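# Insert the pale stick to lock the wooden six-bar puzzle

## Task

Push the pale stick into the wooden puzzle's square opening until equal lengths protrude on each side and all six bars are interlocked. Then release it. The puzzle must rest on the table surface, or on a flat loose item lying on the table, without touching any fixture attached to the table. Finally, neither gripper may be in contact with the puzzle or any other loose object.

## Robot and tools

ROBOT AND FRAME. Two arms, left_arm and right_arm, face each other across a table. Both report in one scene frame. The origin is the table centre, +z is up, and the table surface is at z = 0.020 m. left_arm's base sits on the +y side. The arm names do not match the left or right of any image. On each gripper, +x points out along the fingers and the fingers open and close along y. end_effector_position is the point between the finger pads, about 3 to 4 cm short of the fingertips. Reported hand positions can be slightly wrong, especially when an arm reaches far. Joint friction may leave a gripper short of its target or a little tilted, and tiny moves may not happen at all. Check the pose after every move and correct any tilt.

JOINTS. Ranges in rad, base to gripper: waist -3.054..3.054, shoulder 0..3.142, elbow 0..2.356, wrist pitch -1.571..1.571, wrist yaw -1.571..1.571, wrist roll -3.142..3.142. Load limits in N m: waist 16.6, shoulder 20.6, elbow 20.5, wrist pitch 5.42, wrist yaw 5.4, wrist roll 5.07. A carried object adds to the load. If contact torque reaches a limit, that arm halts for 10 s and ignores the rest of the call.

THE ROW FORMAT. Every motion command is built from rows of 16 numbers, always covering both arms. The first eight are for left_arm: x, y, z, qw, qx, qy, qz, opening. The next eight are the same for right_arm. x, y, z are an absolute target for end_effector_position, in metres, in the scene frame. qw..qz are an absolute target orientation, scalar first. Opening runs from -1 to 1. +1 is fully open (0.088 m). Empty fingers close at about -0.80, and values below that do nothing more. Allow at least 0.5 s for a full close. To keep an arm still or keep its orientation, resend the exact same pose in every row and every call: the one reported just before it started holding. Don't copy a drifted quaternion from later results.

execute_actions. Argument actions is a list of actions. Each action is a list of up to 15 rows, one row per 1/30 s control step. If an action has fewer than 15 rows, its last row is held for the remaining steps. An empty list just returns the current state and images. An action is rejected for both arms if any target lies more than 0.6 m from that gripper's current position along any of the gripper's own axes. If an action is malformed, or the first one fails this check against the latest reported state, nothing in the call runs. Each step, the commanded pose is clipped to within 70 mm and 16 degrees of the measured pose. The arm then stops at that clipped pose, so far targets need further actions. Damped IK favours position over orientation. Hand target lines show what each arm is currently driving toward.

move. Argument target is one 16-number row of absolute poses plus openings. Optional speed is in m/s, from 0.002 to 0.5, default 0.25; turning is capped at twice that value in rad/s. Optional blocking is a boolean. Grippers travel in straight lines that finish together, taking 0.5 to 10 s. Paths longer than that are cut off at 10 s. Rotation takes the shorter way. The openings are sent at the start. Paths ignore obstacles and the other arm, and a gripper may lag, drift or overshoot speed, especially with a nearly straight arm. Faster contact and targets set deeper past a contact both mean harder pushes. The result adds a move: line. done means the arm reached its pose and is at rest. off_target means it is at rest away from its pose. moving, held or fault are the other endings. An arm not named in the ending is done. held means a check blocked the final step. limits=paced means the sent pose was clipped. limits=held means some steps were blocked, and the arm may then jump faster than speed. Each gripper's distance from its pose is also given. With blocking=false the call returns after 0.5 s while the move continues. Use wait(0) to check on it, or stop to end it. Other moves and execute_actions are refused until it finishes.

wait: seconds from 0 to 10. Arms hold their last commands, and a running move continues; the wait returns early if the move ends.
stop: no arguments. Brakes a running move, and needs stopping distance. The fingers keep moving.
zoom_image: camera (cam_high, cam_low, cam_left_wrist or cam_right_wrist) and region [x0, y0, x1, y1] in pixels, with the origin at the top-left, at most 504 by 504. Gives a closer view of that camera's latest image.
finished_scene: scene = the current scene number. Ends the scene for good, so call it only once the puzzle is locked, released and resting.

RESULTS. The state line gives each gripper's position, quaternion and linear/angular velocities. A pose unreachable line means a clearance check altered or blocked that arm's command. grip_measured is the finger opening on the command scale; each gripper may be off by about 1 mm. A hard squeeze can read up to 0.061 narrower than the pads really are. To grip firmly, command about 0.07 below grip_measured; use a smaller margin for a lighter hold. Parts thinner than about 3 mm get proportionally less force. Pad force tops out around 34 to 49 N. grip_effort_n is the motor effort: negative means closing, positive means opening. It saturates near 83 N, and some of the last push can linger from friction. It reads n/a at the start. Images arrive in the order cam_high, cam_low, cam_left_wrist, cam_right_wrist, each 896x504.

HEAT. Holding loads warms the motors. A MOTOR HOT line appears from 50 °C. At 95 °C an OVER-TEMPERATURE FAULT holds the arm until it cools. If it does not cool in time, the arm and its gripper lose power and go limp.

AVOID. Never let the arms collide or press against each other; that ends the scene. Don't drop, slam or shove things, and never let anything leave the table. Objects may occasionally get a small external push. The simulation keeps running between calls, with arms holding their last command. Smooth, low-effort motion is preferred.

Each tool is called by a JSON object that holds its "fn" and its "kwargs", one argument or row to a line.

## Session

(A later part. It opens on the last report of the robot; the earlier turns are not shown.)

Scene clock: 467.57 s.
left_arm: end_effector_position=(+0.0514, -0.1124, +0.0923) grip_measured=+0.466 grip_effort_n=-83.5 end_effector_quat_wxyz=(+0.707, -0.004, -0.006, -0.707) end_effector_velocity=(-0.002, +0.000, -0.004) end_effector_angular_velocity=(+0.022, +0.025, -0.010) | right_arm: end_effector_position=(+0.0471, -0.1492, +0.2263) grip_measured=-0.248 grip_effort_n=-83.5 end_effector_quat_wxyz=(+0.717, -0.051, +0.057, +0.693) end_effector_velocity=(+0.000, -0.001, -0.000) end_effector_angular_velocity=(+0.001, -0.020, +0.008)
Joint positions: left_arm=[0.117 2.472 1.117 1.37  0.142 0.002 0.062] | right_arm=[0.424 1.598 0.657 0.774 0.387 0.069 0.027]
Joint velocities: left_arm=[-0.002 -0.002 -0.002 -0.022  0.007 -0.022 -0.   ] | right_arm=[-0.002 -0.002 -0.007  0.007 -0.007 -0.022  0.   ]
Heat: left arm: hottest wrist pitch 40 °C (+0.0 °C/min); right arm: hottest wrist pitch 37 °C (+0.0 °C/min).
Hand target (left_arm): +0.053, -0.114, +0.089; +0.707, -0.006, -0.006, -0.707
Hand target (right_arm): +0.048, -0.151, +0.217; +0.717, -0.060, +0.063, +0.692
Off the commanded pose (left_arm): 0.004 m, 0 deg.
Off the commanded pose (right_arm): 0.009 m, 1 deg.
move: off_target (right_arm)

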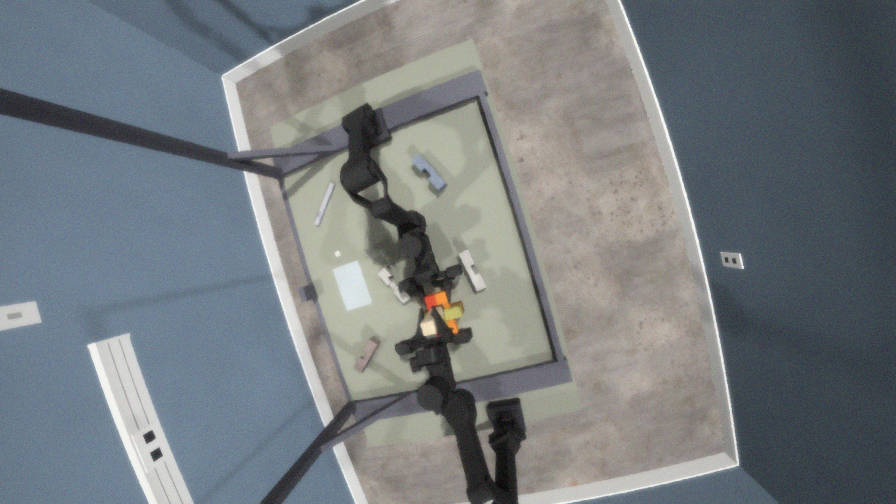

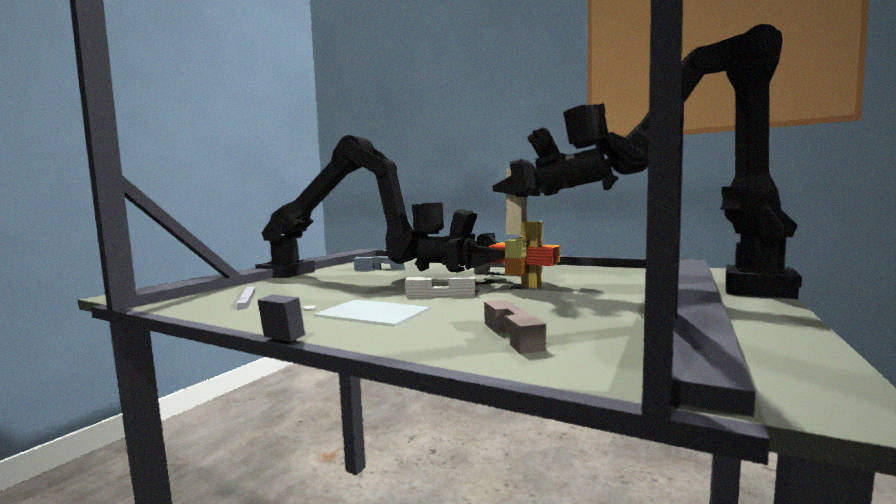

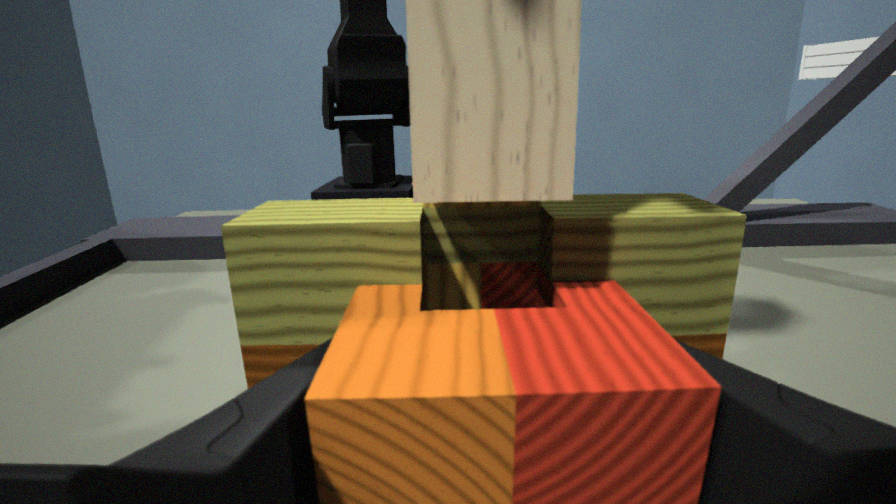

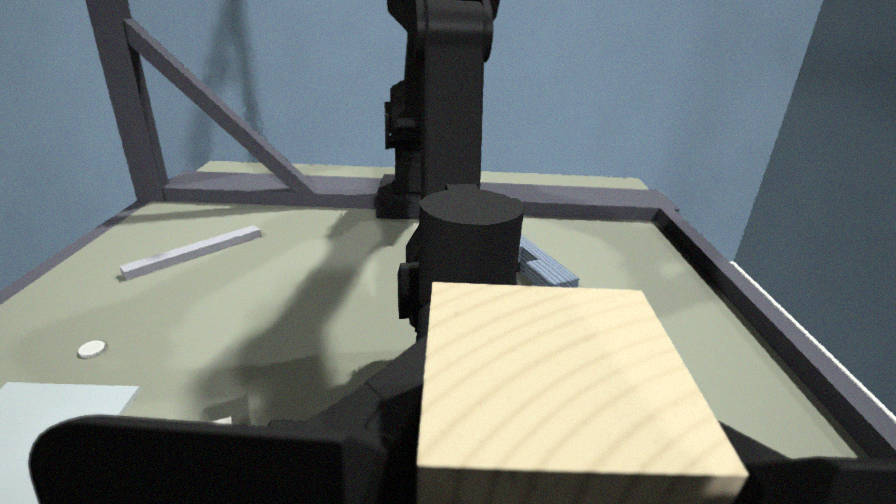

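{"fn": "move", "kwargs": {
  "target": [0.053, -0.114, 0.0895, 0.7071, -0.0062, -0.0062, -0.7071, 0.39, 0.0478, -0.150, 0.211, 0.7168, -0.0585, 0.0646, 0.692, -0.32],
  "speed": 0.006
}}

{"fn": "zoom_image", "kwargs": {
  "camera": "cam_left_wrist",
  "region": [380, 150, 620, 330]
}}

{"fn": "zoom_image", "kwargs": {
  "camera": "cam_low",
  "region": [470, 130, 590, 300]
}}

Scene clock: 478.97 s.
left_arm: end_effector_position=(+0.0514, -0.1123, +0.0921) grip_measured=+0.466 grip_effort_n=-83.5 end_effector_quat_wxyz=(+0.707, -0.003, -0.006, -0.707) end_effector_velocity=(-0.000, +0.000, -0.001) end_effector_angular_velocity=(+0.007, +0.008, +0.005) | right_arm: end_effector_position=(+0.0468, -0.1484, +0.2192) grip_measured=-0.248 grip_effort_n=-83.5 end_effector_quat_wxyz=(+0.717, -0.051, +0.060, +0.693) end_effector_velocity=(-0.004, -0.000, -0.002) end_effector_angular_velocity=(-0.010, -0.018, +0.037)
Joint positions: left_arm=[0.117 2.473 1.117 1.37  0.142 0.002 0.062] | right_arm=[0.424 1.622 0.648 0.804 0.387 0.075 0.027]
Joint velocities: left_arm=[-0.002 -0.002 -0.002 -0.007 -0.007 -0.007 -0.   ] | right_arm=[-0.002 -0.002 -0.002 -0.007 -0.037 -0.022 -0.   ]
Heat: left arm: hottest wrist pitch 40 °C (+0.0 °C/min); right arm: hottest wrist pitch 37 °C (+0.0 °C/min).
Hand target (left_arm): +0.053, -0.114, +0.089; +0.707, -0.006, -0.006, -0.707
Hand target (right_arm): +0.048, -0.150, +0.211; +0.717, -0.059, +0.065, +0.692
Off the commanded pose (left_arm): 0.003 m, 0 deg.
Off the commanded pose (right_arm): 0.008 m, 1 deg.
move: done

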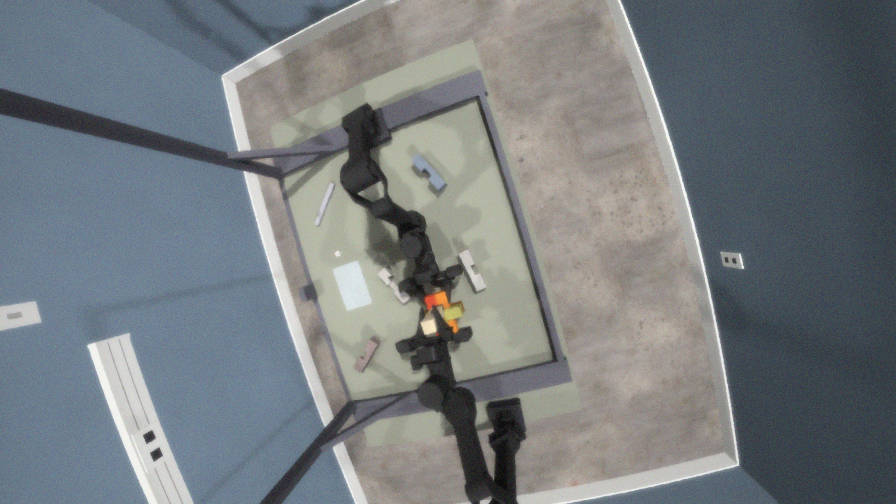

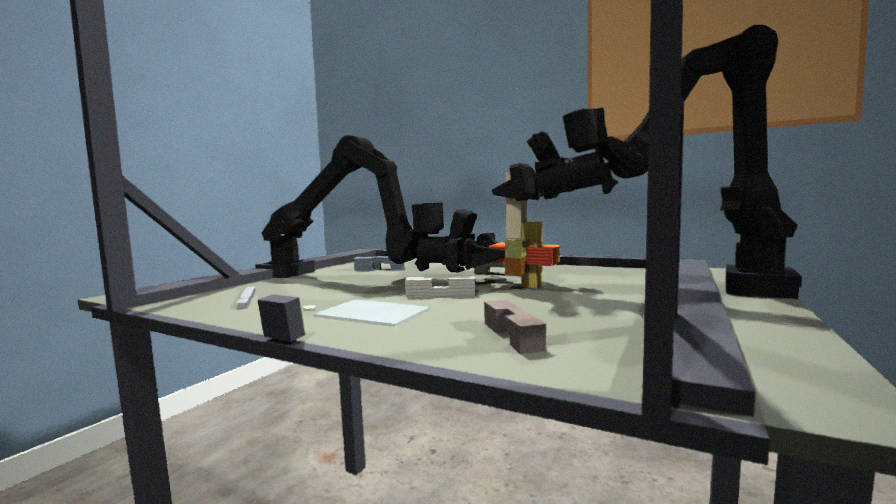

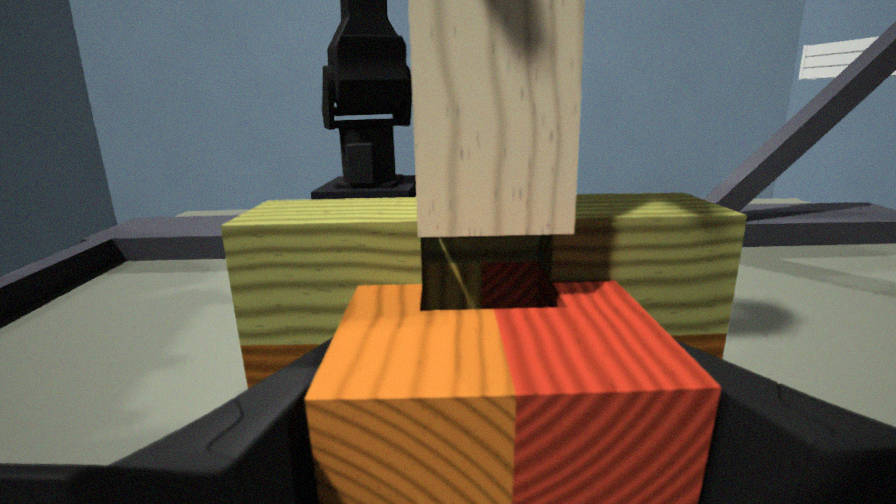

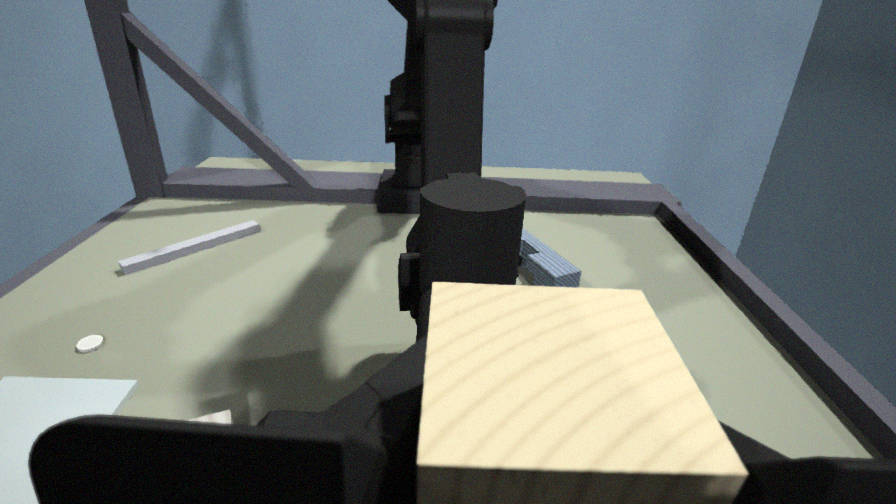

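Region (380, 150, 620, 330) of cam_left_wrist's 896x504 image, scaled by 2.100, with more detail than that image has; it fills the top 378 rows of this view, and the rest is white.

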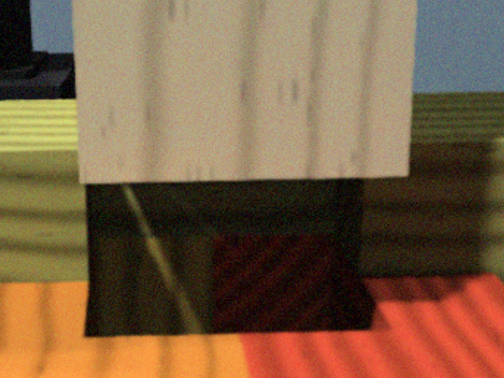

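Region (470, 130, 590, 300) of cam_low's 896x504 image, scaled by 2.965, with more detail than that image has; it fills the left 356 columns of this view, and the rest is white.

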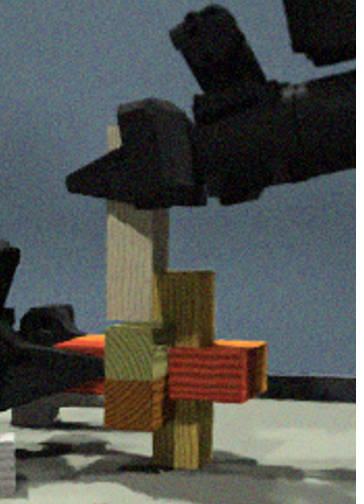

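{"fn": "move", "kwargs": {
  "target": [0.053, -0.114, 0.0895, 0.7071, -0.0062, -0.0062, -0.7071, 0.39, 0.0478, -0.150, 0.202, 0.7168, -0.0592, 0.064, 0.692, -0.32],
  "speed": 0.006
}}

{"fn": "zoom_image", "kwargs": {
  "camera": "cam_left_wrist",
  "region": [380, 150, 620, 330]
}}

{"fn": "zoom_image", "kwargs": {
  "camera": "cam_low",
  "region": [470, 130, 590, 300]
}}

Scene clock: 484.87 s.
left_arm: end_effector_position=(+0.0514, -0.1123, +0.0921) grip_measured=+0.466 grip_effort_n=-83.5 end_effector_quat_wxyz=(+0.707, -0.004, -0.007, -0.707) end_effector_velocity=(+0.002, +0.001, -0.001) end_effector_angular_velocity=(-0.002, +0.022, +0.019) | right_arm: end_effector_position=(+0.0469, -0.1477, +0.2167) grip_measured=-0.248 grip_effort_n=-83.5 end_effector_quat_wxyz=(+0.718, -0.042, +0.056, +0.693) end_effector_velocity=(-0.004, -0.001, -0.004) end_effector_angular_velocity=(-0.013, -0.023, +0.027)
Joint positions: left_arm=[0.117 2.473 1.117 1.371 0.142 0.002 0.062] | right_arm=[0.423 1.643 0.637 0.855 0.387 0.075 0.027]
Joint velocities: left_arm=[-0.002  0.002 -0.002  0.007 -0.022 -0.022  0.   ] | right_arm=[ 0.002  0.002 -0.002 -0.007 -0.022 -0.022 -0.   ]
Heat: left arm: hottest wrist pitch 40 °C (+0.0 °C/min); right arm: hottest wrist pitch 37 °C (+0.0 °C/min).
Hand target (left_arm): +0.053, -0.114, +0.090; +0.707, -0.006, -0.006, -0.707
Hand target (right_arm): +0.048, -0.150, +0.202; +0.717, -0.059, +0.064, +0.692
Off the commanded pose (left_arm): 0.004 m, 0 deg.
Off the commanded pose (right_arm): 0.015 m, 2 deg.
move: off_target (right_arm)

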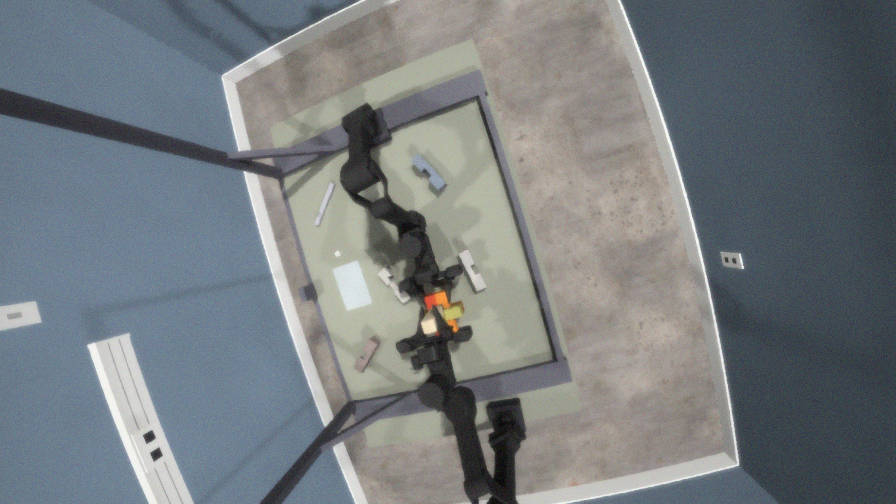

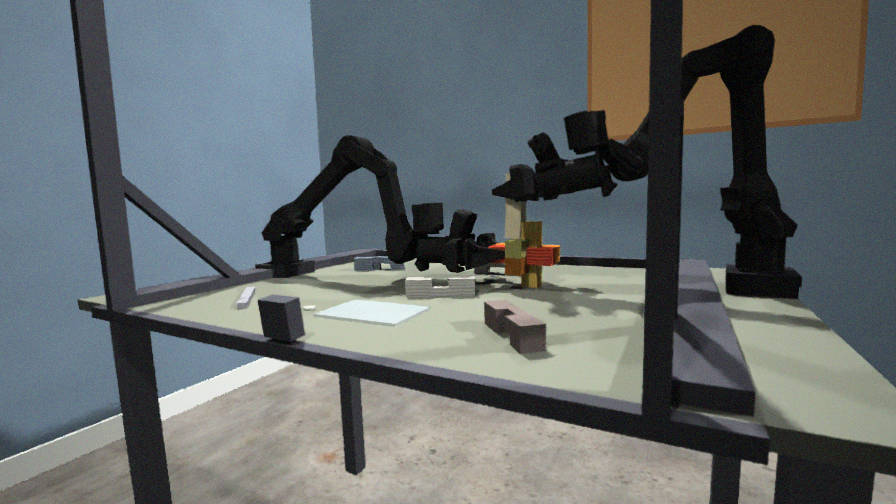

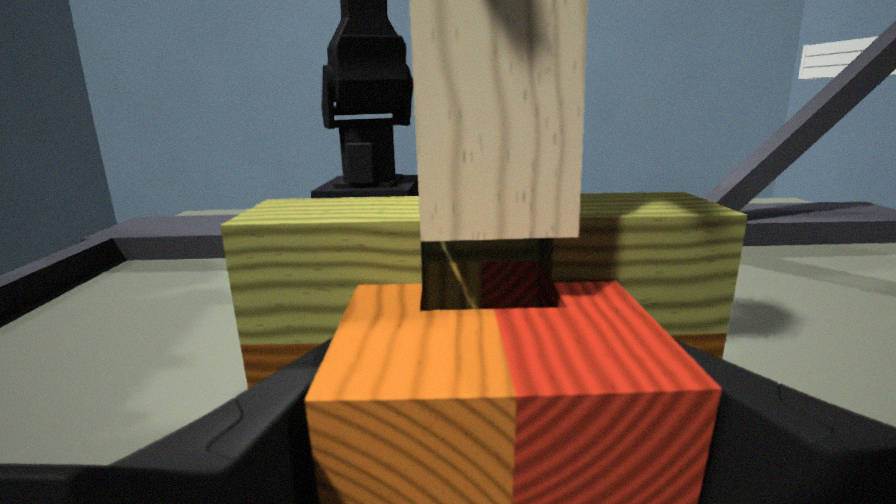

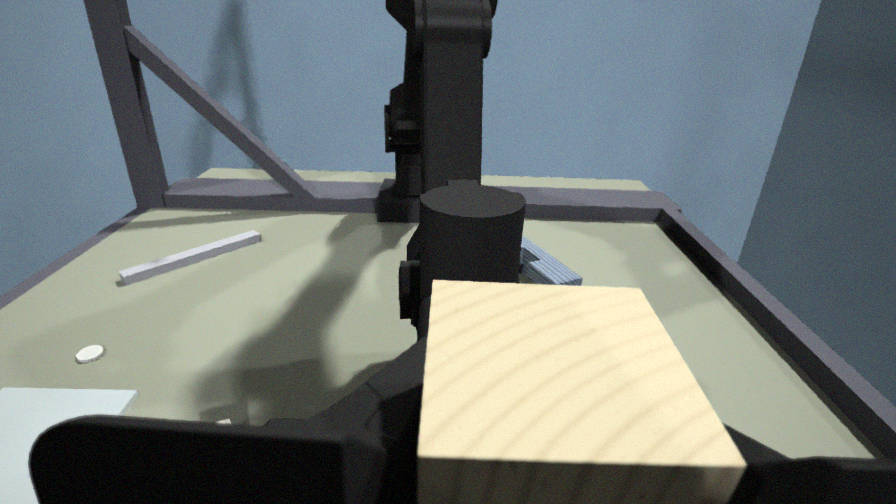

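Region (380, 150, 620, 330) of cam_left_wrist's 896x504 image, scaled by 2.100, with more detail than that image has; it fills the top 378 rows of this view, and the rest is white.

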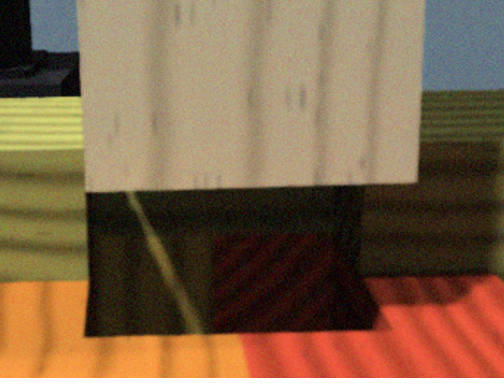

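Region (470, 130, 590, 300) of cam_low's 896x504 image, scaled by 2.965, with more detail than that image has; it fills the left 356 columns of this view, and the rest is white.

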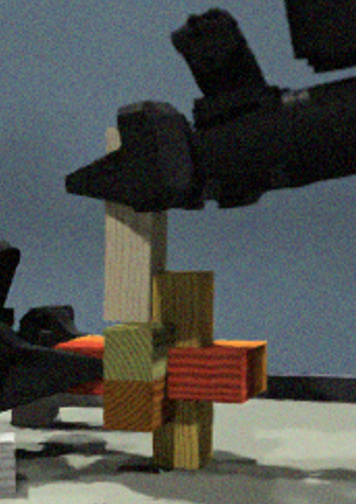

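{"fn": "move", "kwargs": {
  "target": [0.053, -0.114, 0.0895, 0.7071, -0.0062, -0.0062, -0.7071, 0.39, 0.0482, -0.150, 0.216, 0.7164, -0.0625, 0.0607, 0.6923, -0.32],
  "speed": 0.01
}}

{"fn": "zoom_image", "kwargs": {
  "camera": "cam_left_wrist",
  "region": [380, 150, 620, 330]
}}

{"fn": "zoom_image", "kwargs": {
  "camera": "cam_low",
  "region": [470, 130, 590, 300]
}}

Scene clock: 492.60 s.
left_arm: end_effector_position=(+0.0514, -0.1127, +0.0924) grip_measured=+0.466 grip_effort_n=-83.5 end_effector_quat_wxyz=(+0.707, -0.004, -0.006, -0.707) end_effector_velocity=(-0.000, +0.001, -0.004) end_effector_angular_velocity=(+0.012, -0.005, +0.005) | right_arm: end_effector_position=(+0.0473, -0.1494, +0.2173) grip_measured=-0.248 grip_effort_n=-83.5 end_effector_quat_wxyz=(+0.717, -0.056, +0.061, +0.693) end_effector_velocity=(+0.000, -0.001, -0.002) end_effector_angular_velocity=(-0.008, -0.009, +0.006)
Joint positions: left_arm=[0.117 2.473 1.119 1.37  0.142 0.001 0.062] | right_arm=[0.423 1.618 0.646 0.792 0.386 0.073 0.027]
Joint velocities: left_arm=[-0.002  0.002 -0.002 -0.007 -0.007  0.007  0.   ] | right_arm=[-0.002 -0.002 -0.002 -0.007 -0.007 -0.007 -0.   ]
Heat: left arm: hottest wrist pitch 40 °C (+0.0 °C/min); right arm: hottest wrist pitch 37 °C (+0.0 °C/min).
Hand target (left_arm): +0.053, -0.114, +0.089; +0.707, -0.006, -0.006, -0.707
Hand target (right_arm): +0.048, -0.150, +0.216; +0.717, -0.062, +0.061, +0.692
Off the commanded pose (left_arm): 0.004 m, 0 deg.
Off the commanded pose (right_arm): 0.002 m, 1 deg.
move: done

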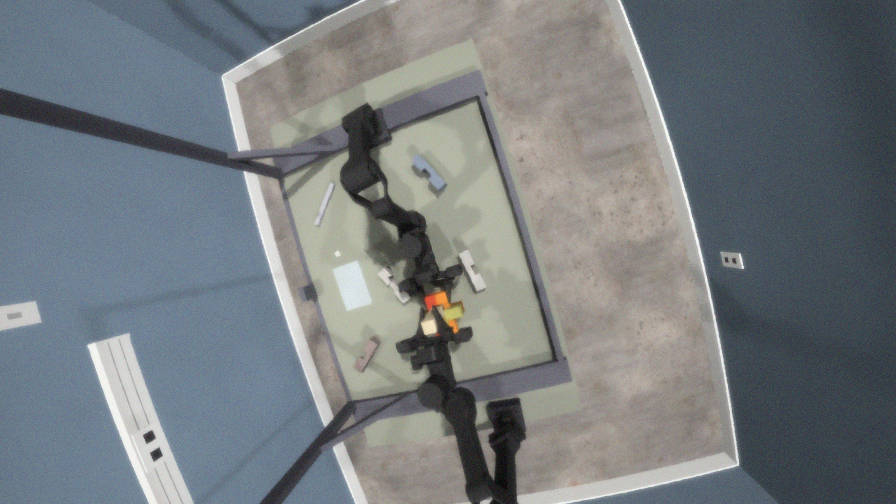

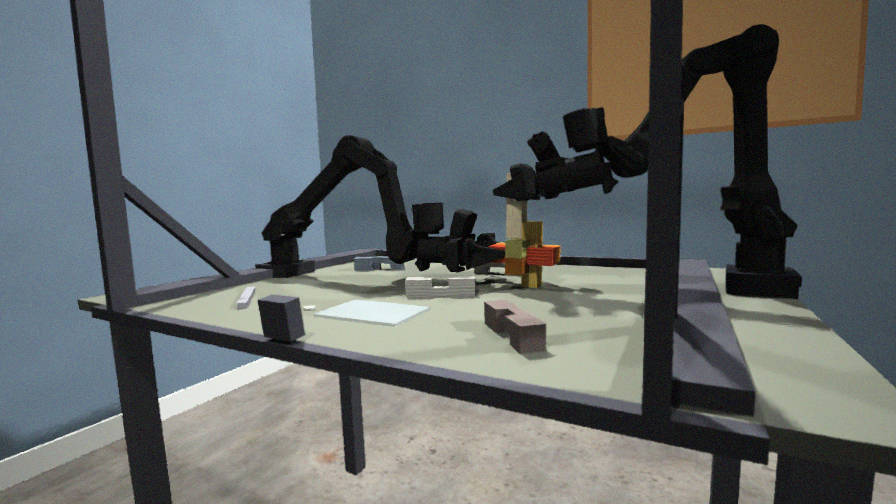

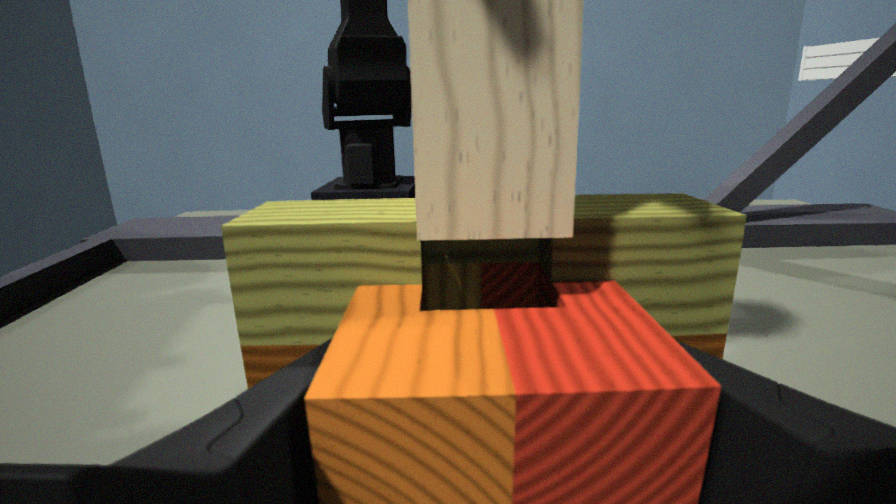

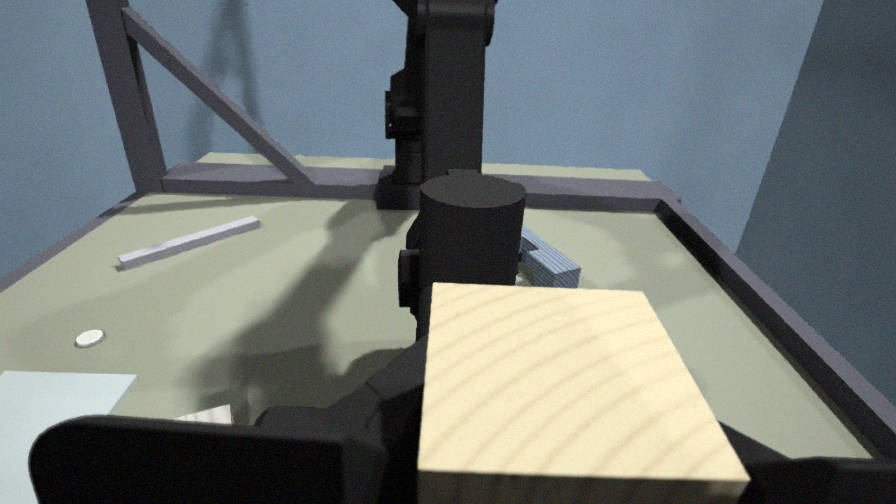

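Region (380, 150, 620, 330) of cam_left_wrist's 896x504 image, scaled by 2.100, with more detail than that image has; it fills the top 378 rows of this view, and the rest is white.

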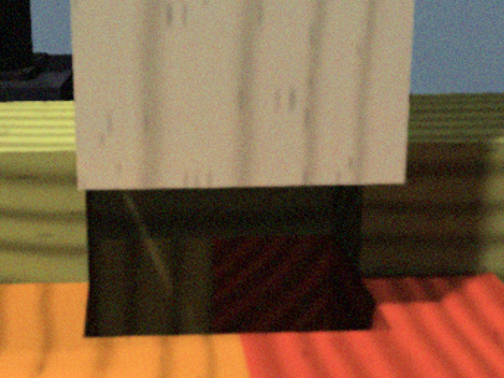

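Region (470, 130, 590, 300) of cam_low's 896x504 image, scaled by 2.965, with more detail than that image has; it fills the left 356 columns of this view, and the rest is white.

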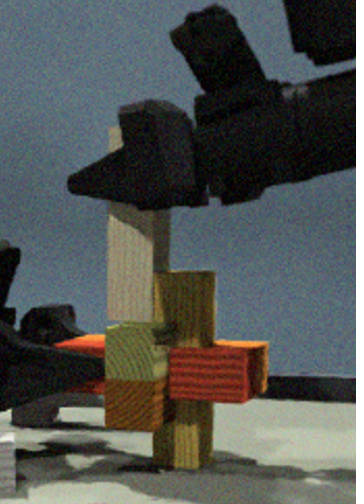

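{"fn": "move", "kwargs": {
  "target": [0.053, -0.114, 0.0895, 0.7071, -0.0062, -0.0062, -0.7071, 0.39, 0.0477, -0.1482, 0.203, 0.7158, -0.0761, 0.0668, 0.6911, -0.32],
  "speed": 0.008
}}

{"fn": "zoom_image", "kwargs": {
  "camera": "cam_left_wrist",
  "region": [380, 150, 620, 330]
}}

{"fn": "zoom_image", "kwargs": {
  "camera": "cam_low",
  "region": [470, 130, 590, 300]
}}

Scene clock: 517.90 s.
left_arm: end_effector_position=(+0.0516, -0.1127, +0.0922) grip_measured=+0.466 grip_effort_n=-83.5 end_effector_quat_wxyz=(+0.707, -0.004, -0.006, -0.707) end_effector_velocity=(+0.002, +0.000, -0.004) end_effector_angular_velocity=(+0.022, +0.011, +0.010) | right_arm: end_effector_position=(+0.0471, -0.1484, +0.2156) grip_measured=-0.248 grip_effort_n=-83.5 end_effector_quat_wxyz=(+0.717, -0.058, +0.061, +0.692) end_effector_velocity=(-0.002, +0.000, +0.003) end_effector_angular_velocity=(+0.011, -0.002, +0.011)
Joint positions: left_arm=[0.117 2.473 1.119 1.369 0.142 0.001 0.062] | right_arm=[0.423 1.626 0.648 0.795 0.386 0.071 0.027]
Joint velocities: left_arm=[ 0.002 -0.002 -0.002 -0.022 -0.007 -0.007 -0.   ] | right_arm=[ 0.002 -0.002  0.002  0.007 -0.007 -0.007 -0.   ]
Heat: left arm: hottest wrist pitch 41 °C (+1.0 °C/min); right arm: hottest elbow 34 °C (-3.0 °C/min).
Hand target (left_arm): +0.053, -0.114, +0.089; +0.707, -0.006, -0.006, -0.707
Hand target (right_arm): +0.048, -0.149, +0.203; +0.716, -0.076, +0.067, +0.691
Off the commanded pose (left_arm): 0.003 m, 0 deg.
Off the commanded pose (right_arm): 0.013 m, 2 deg.
move: off_target (right_arm)

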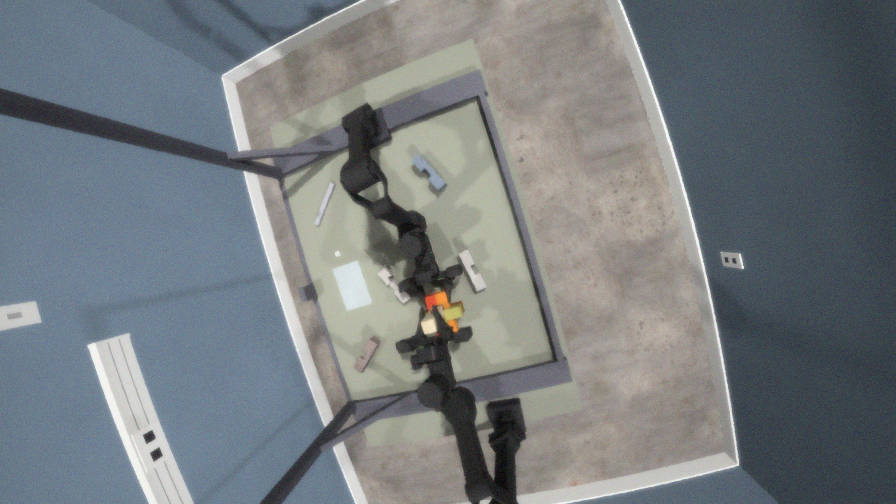

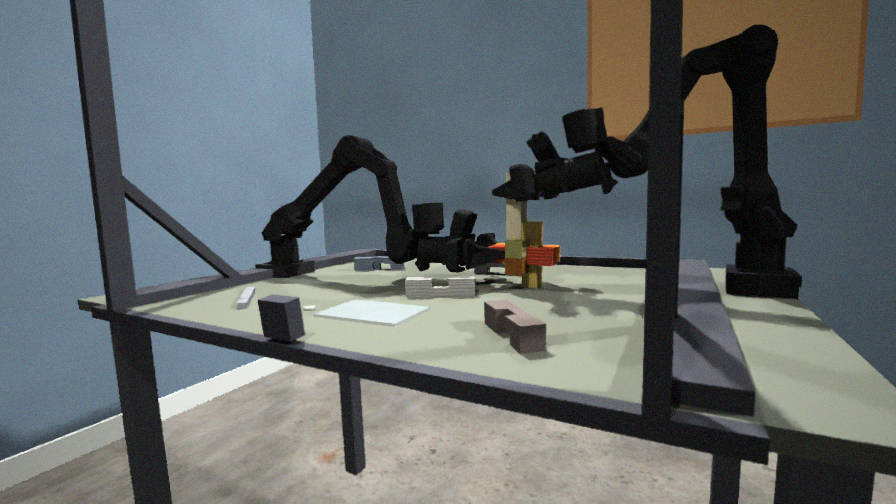

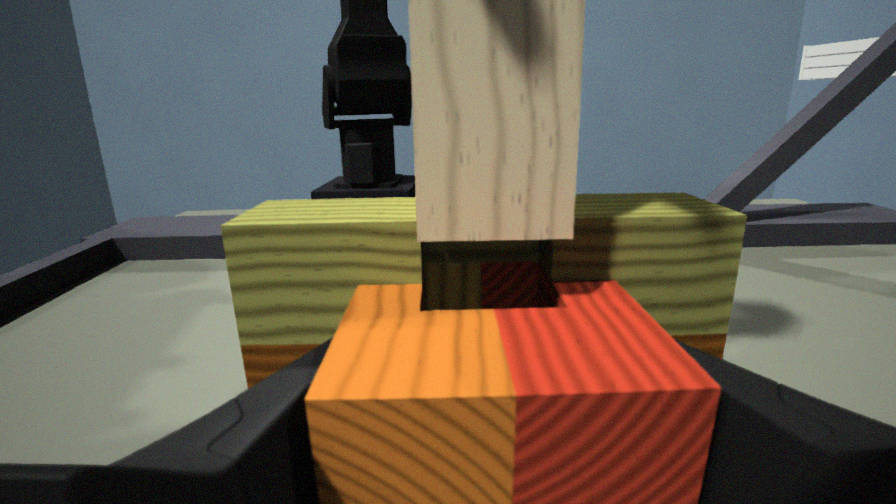

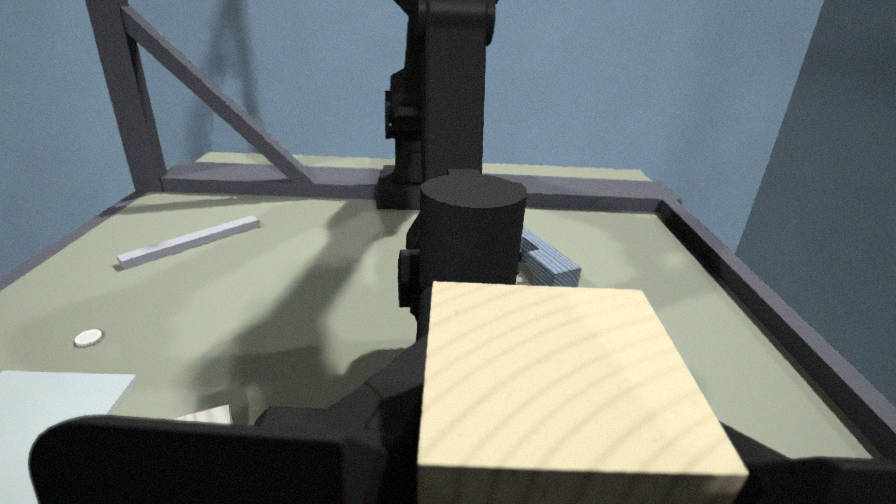

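Region (380, 150, 620, 330) of cam_left_wrist's 896x504 image, scaled by 2.100, with more detail than that image has; it fills the top 378 rows of this view, and the rest is white.

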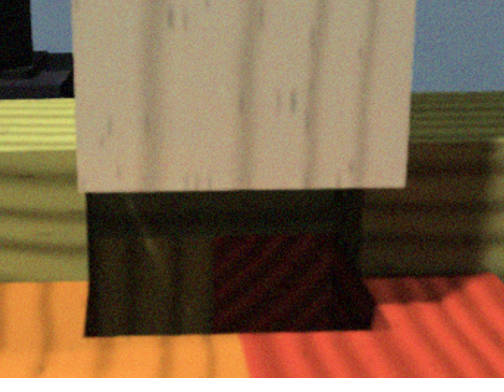

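Region (470, 130, 590, 300) of cam_low's 896x504 image, scaled by 2.965, with more detail than that image has; it fills the left 356 columns of this view, and the rest is white.

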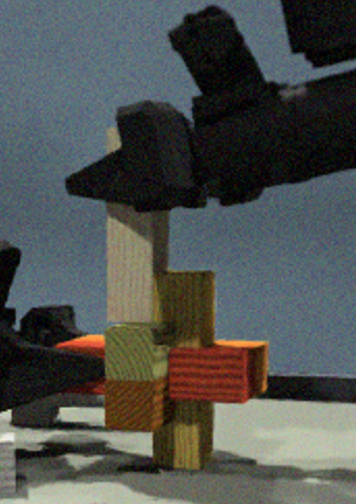

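{"fn": "move", "kwargs": {
  "target": [0.053, -0.114, 0.0895, 0.7071, -0.0062, -0.0062, -0.7071, 0.39, 0.0497, -0.1482, 0.204, 0.7158, -0.0761, 0.0668, 0.6911, -0.32],
  "speed": 0.002
}}

{"fn": "zoom_image", "kwargs": {
  "camera": "cam_left_wrist",
  "region": [380, 150, 620, 330]
}}

Scene clock: 538.10 s.
left_arm: end_effector_position=(+0.0516, -0.1127, +0.0922) grip_measured=+0.466 grip_effort_n=-83.5 end_effector_quat_wxyz=(+0.707, -0.004, -0.006, -0.707) end_effector_velocity=(-0.000, +0.000, -0.001) end_effector_angular_velocity=(+0.007, +0.023, +0.005) | right_arm: end_effector_position=(+0.0472, -0.1479, +0.2139) grip_measured=-0.248 grip_effort_n=-83.5 end_effector_quat_wxyz=(+0.715, -0.061, +0.063, +0.693) end_effector_velocity=(-0.004, -0.000, -0.005) end_effector_angular_velocity=(-0.022, -0.011, +0.025)
Joint positions: left_arm=[0.117 2.473 1.119 1.369 0.142 0.    0.062] | right_arm=[0.42  1.629 0.649 0.79  0.379 0.07  0.027]
Joint velocities: left_arm=[-0.002 -0.002 -0.002 -0.007 -0.007 -0.022 -0.   ] | right_arm=[ 0.002  0.002  0.002 -0.022 -0.022 -0.007 -0.   ]
Heat: left arm: hottest wrist pitch 41 °C (+1.0 °C/min); right arm: hottest elbow 34 °C (-3.0 °C/min).
Hand target (left_arm): +0.053, -0.114, +0.090; +0.707, -0.006, -0.006, -0.707
Hand target (right_arm): +0.050, -0.148, +0.204; +0.716, -0.076, +0.067, +0.691
Off the commanded pose (left_arm): 0.003 m, 0 deg.
Off the commanded pose (right_arm): 0.010 m, 2 deg.
move: off_target (right_arm)

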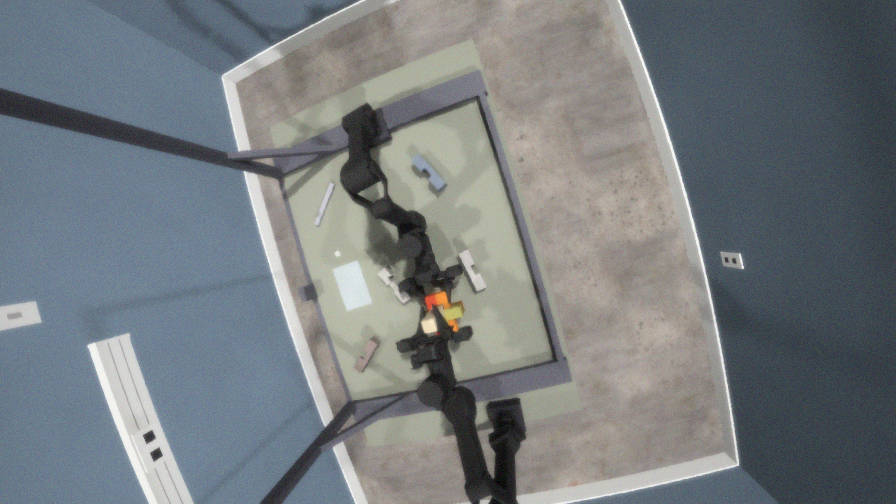

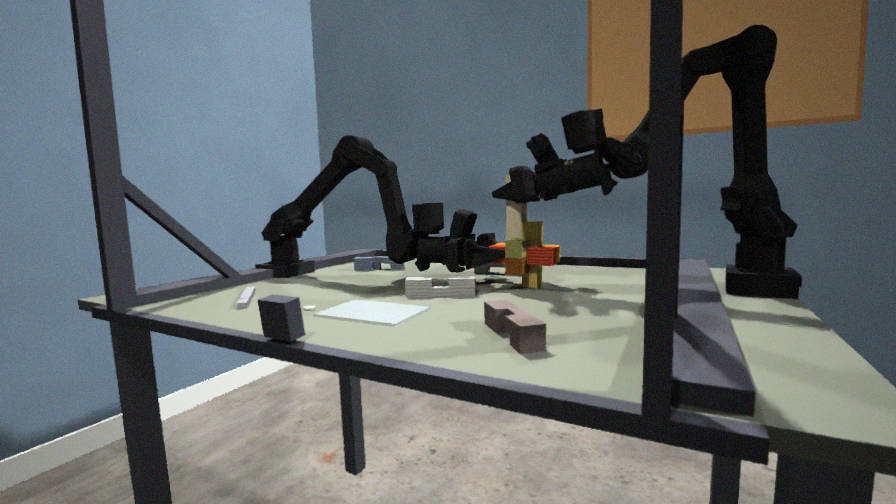

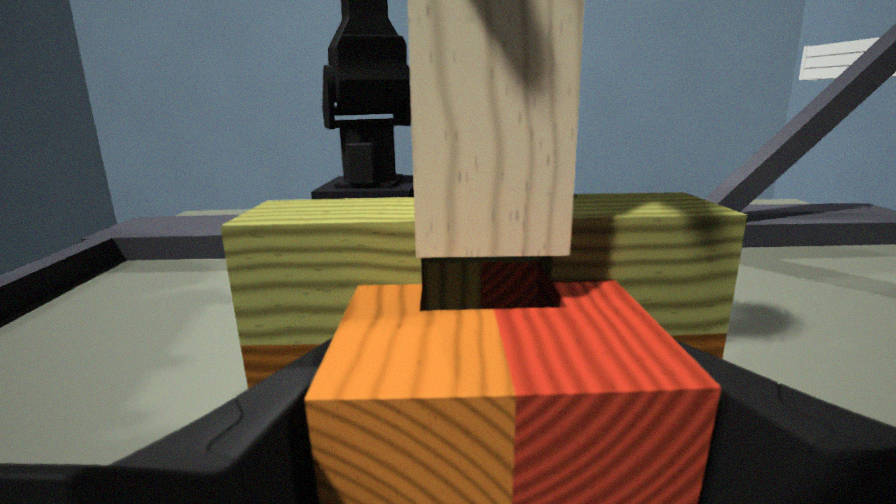

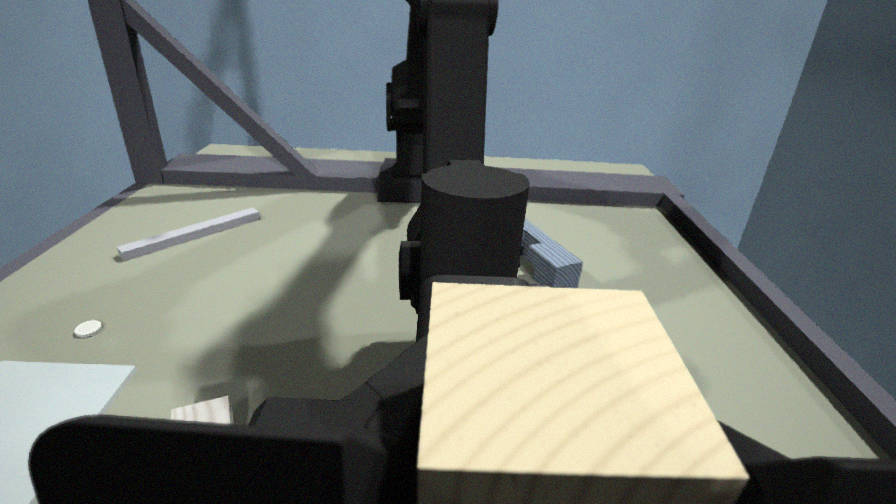

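Region (380, 150, 620, 330) of cam_left_wrist's 896x504 image, scaled by 2.100, with more detail than that image has; it fills the top 378 rows of this view, and the rest is white.

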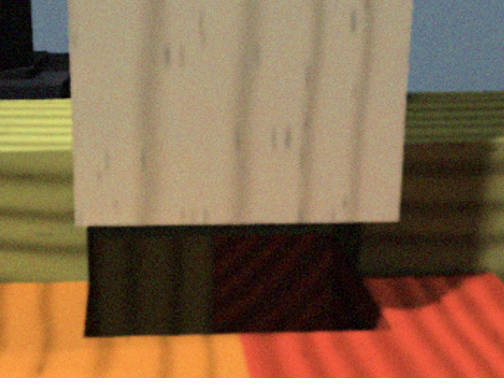

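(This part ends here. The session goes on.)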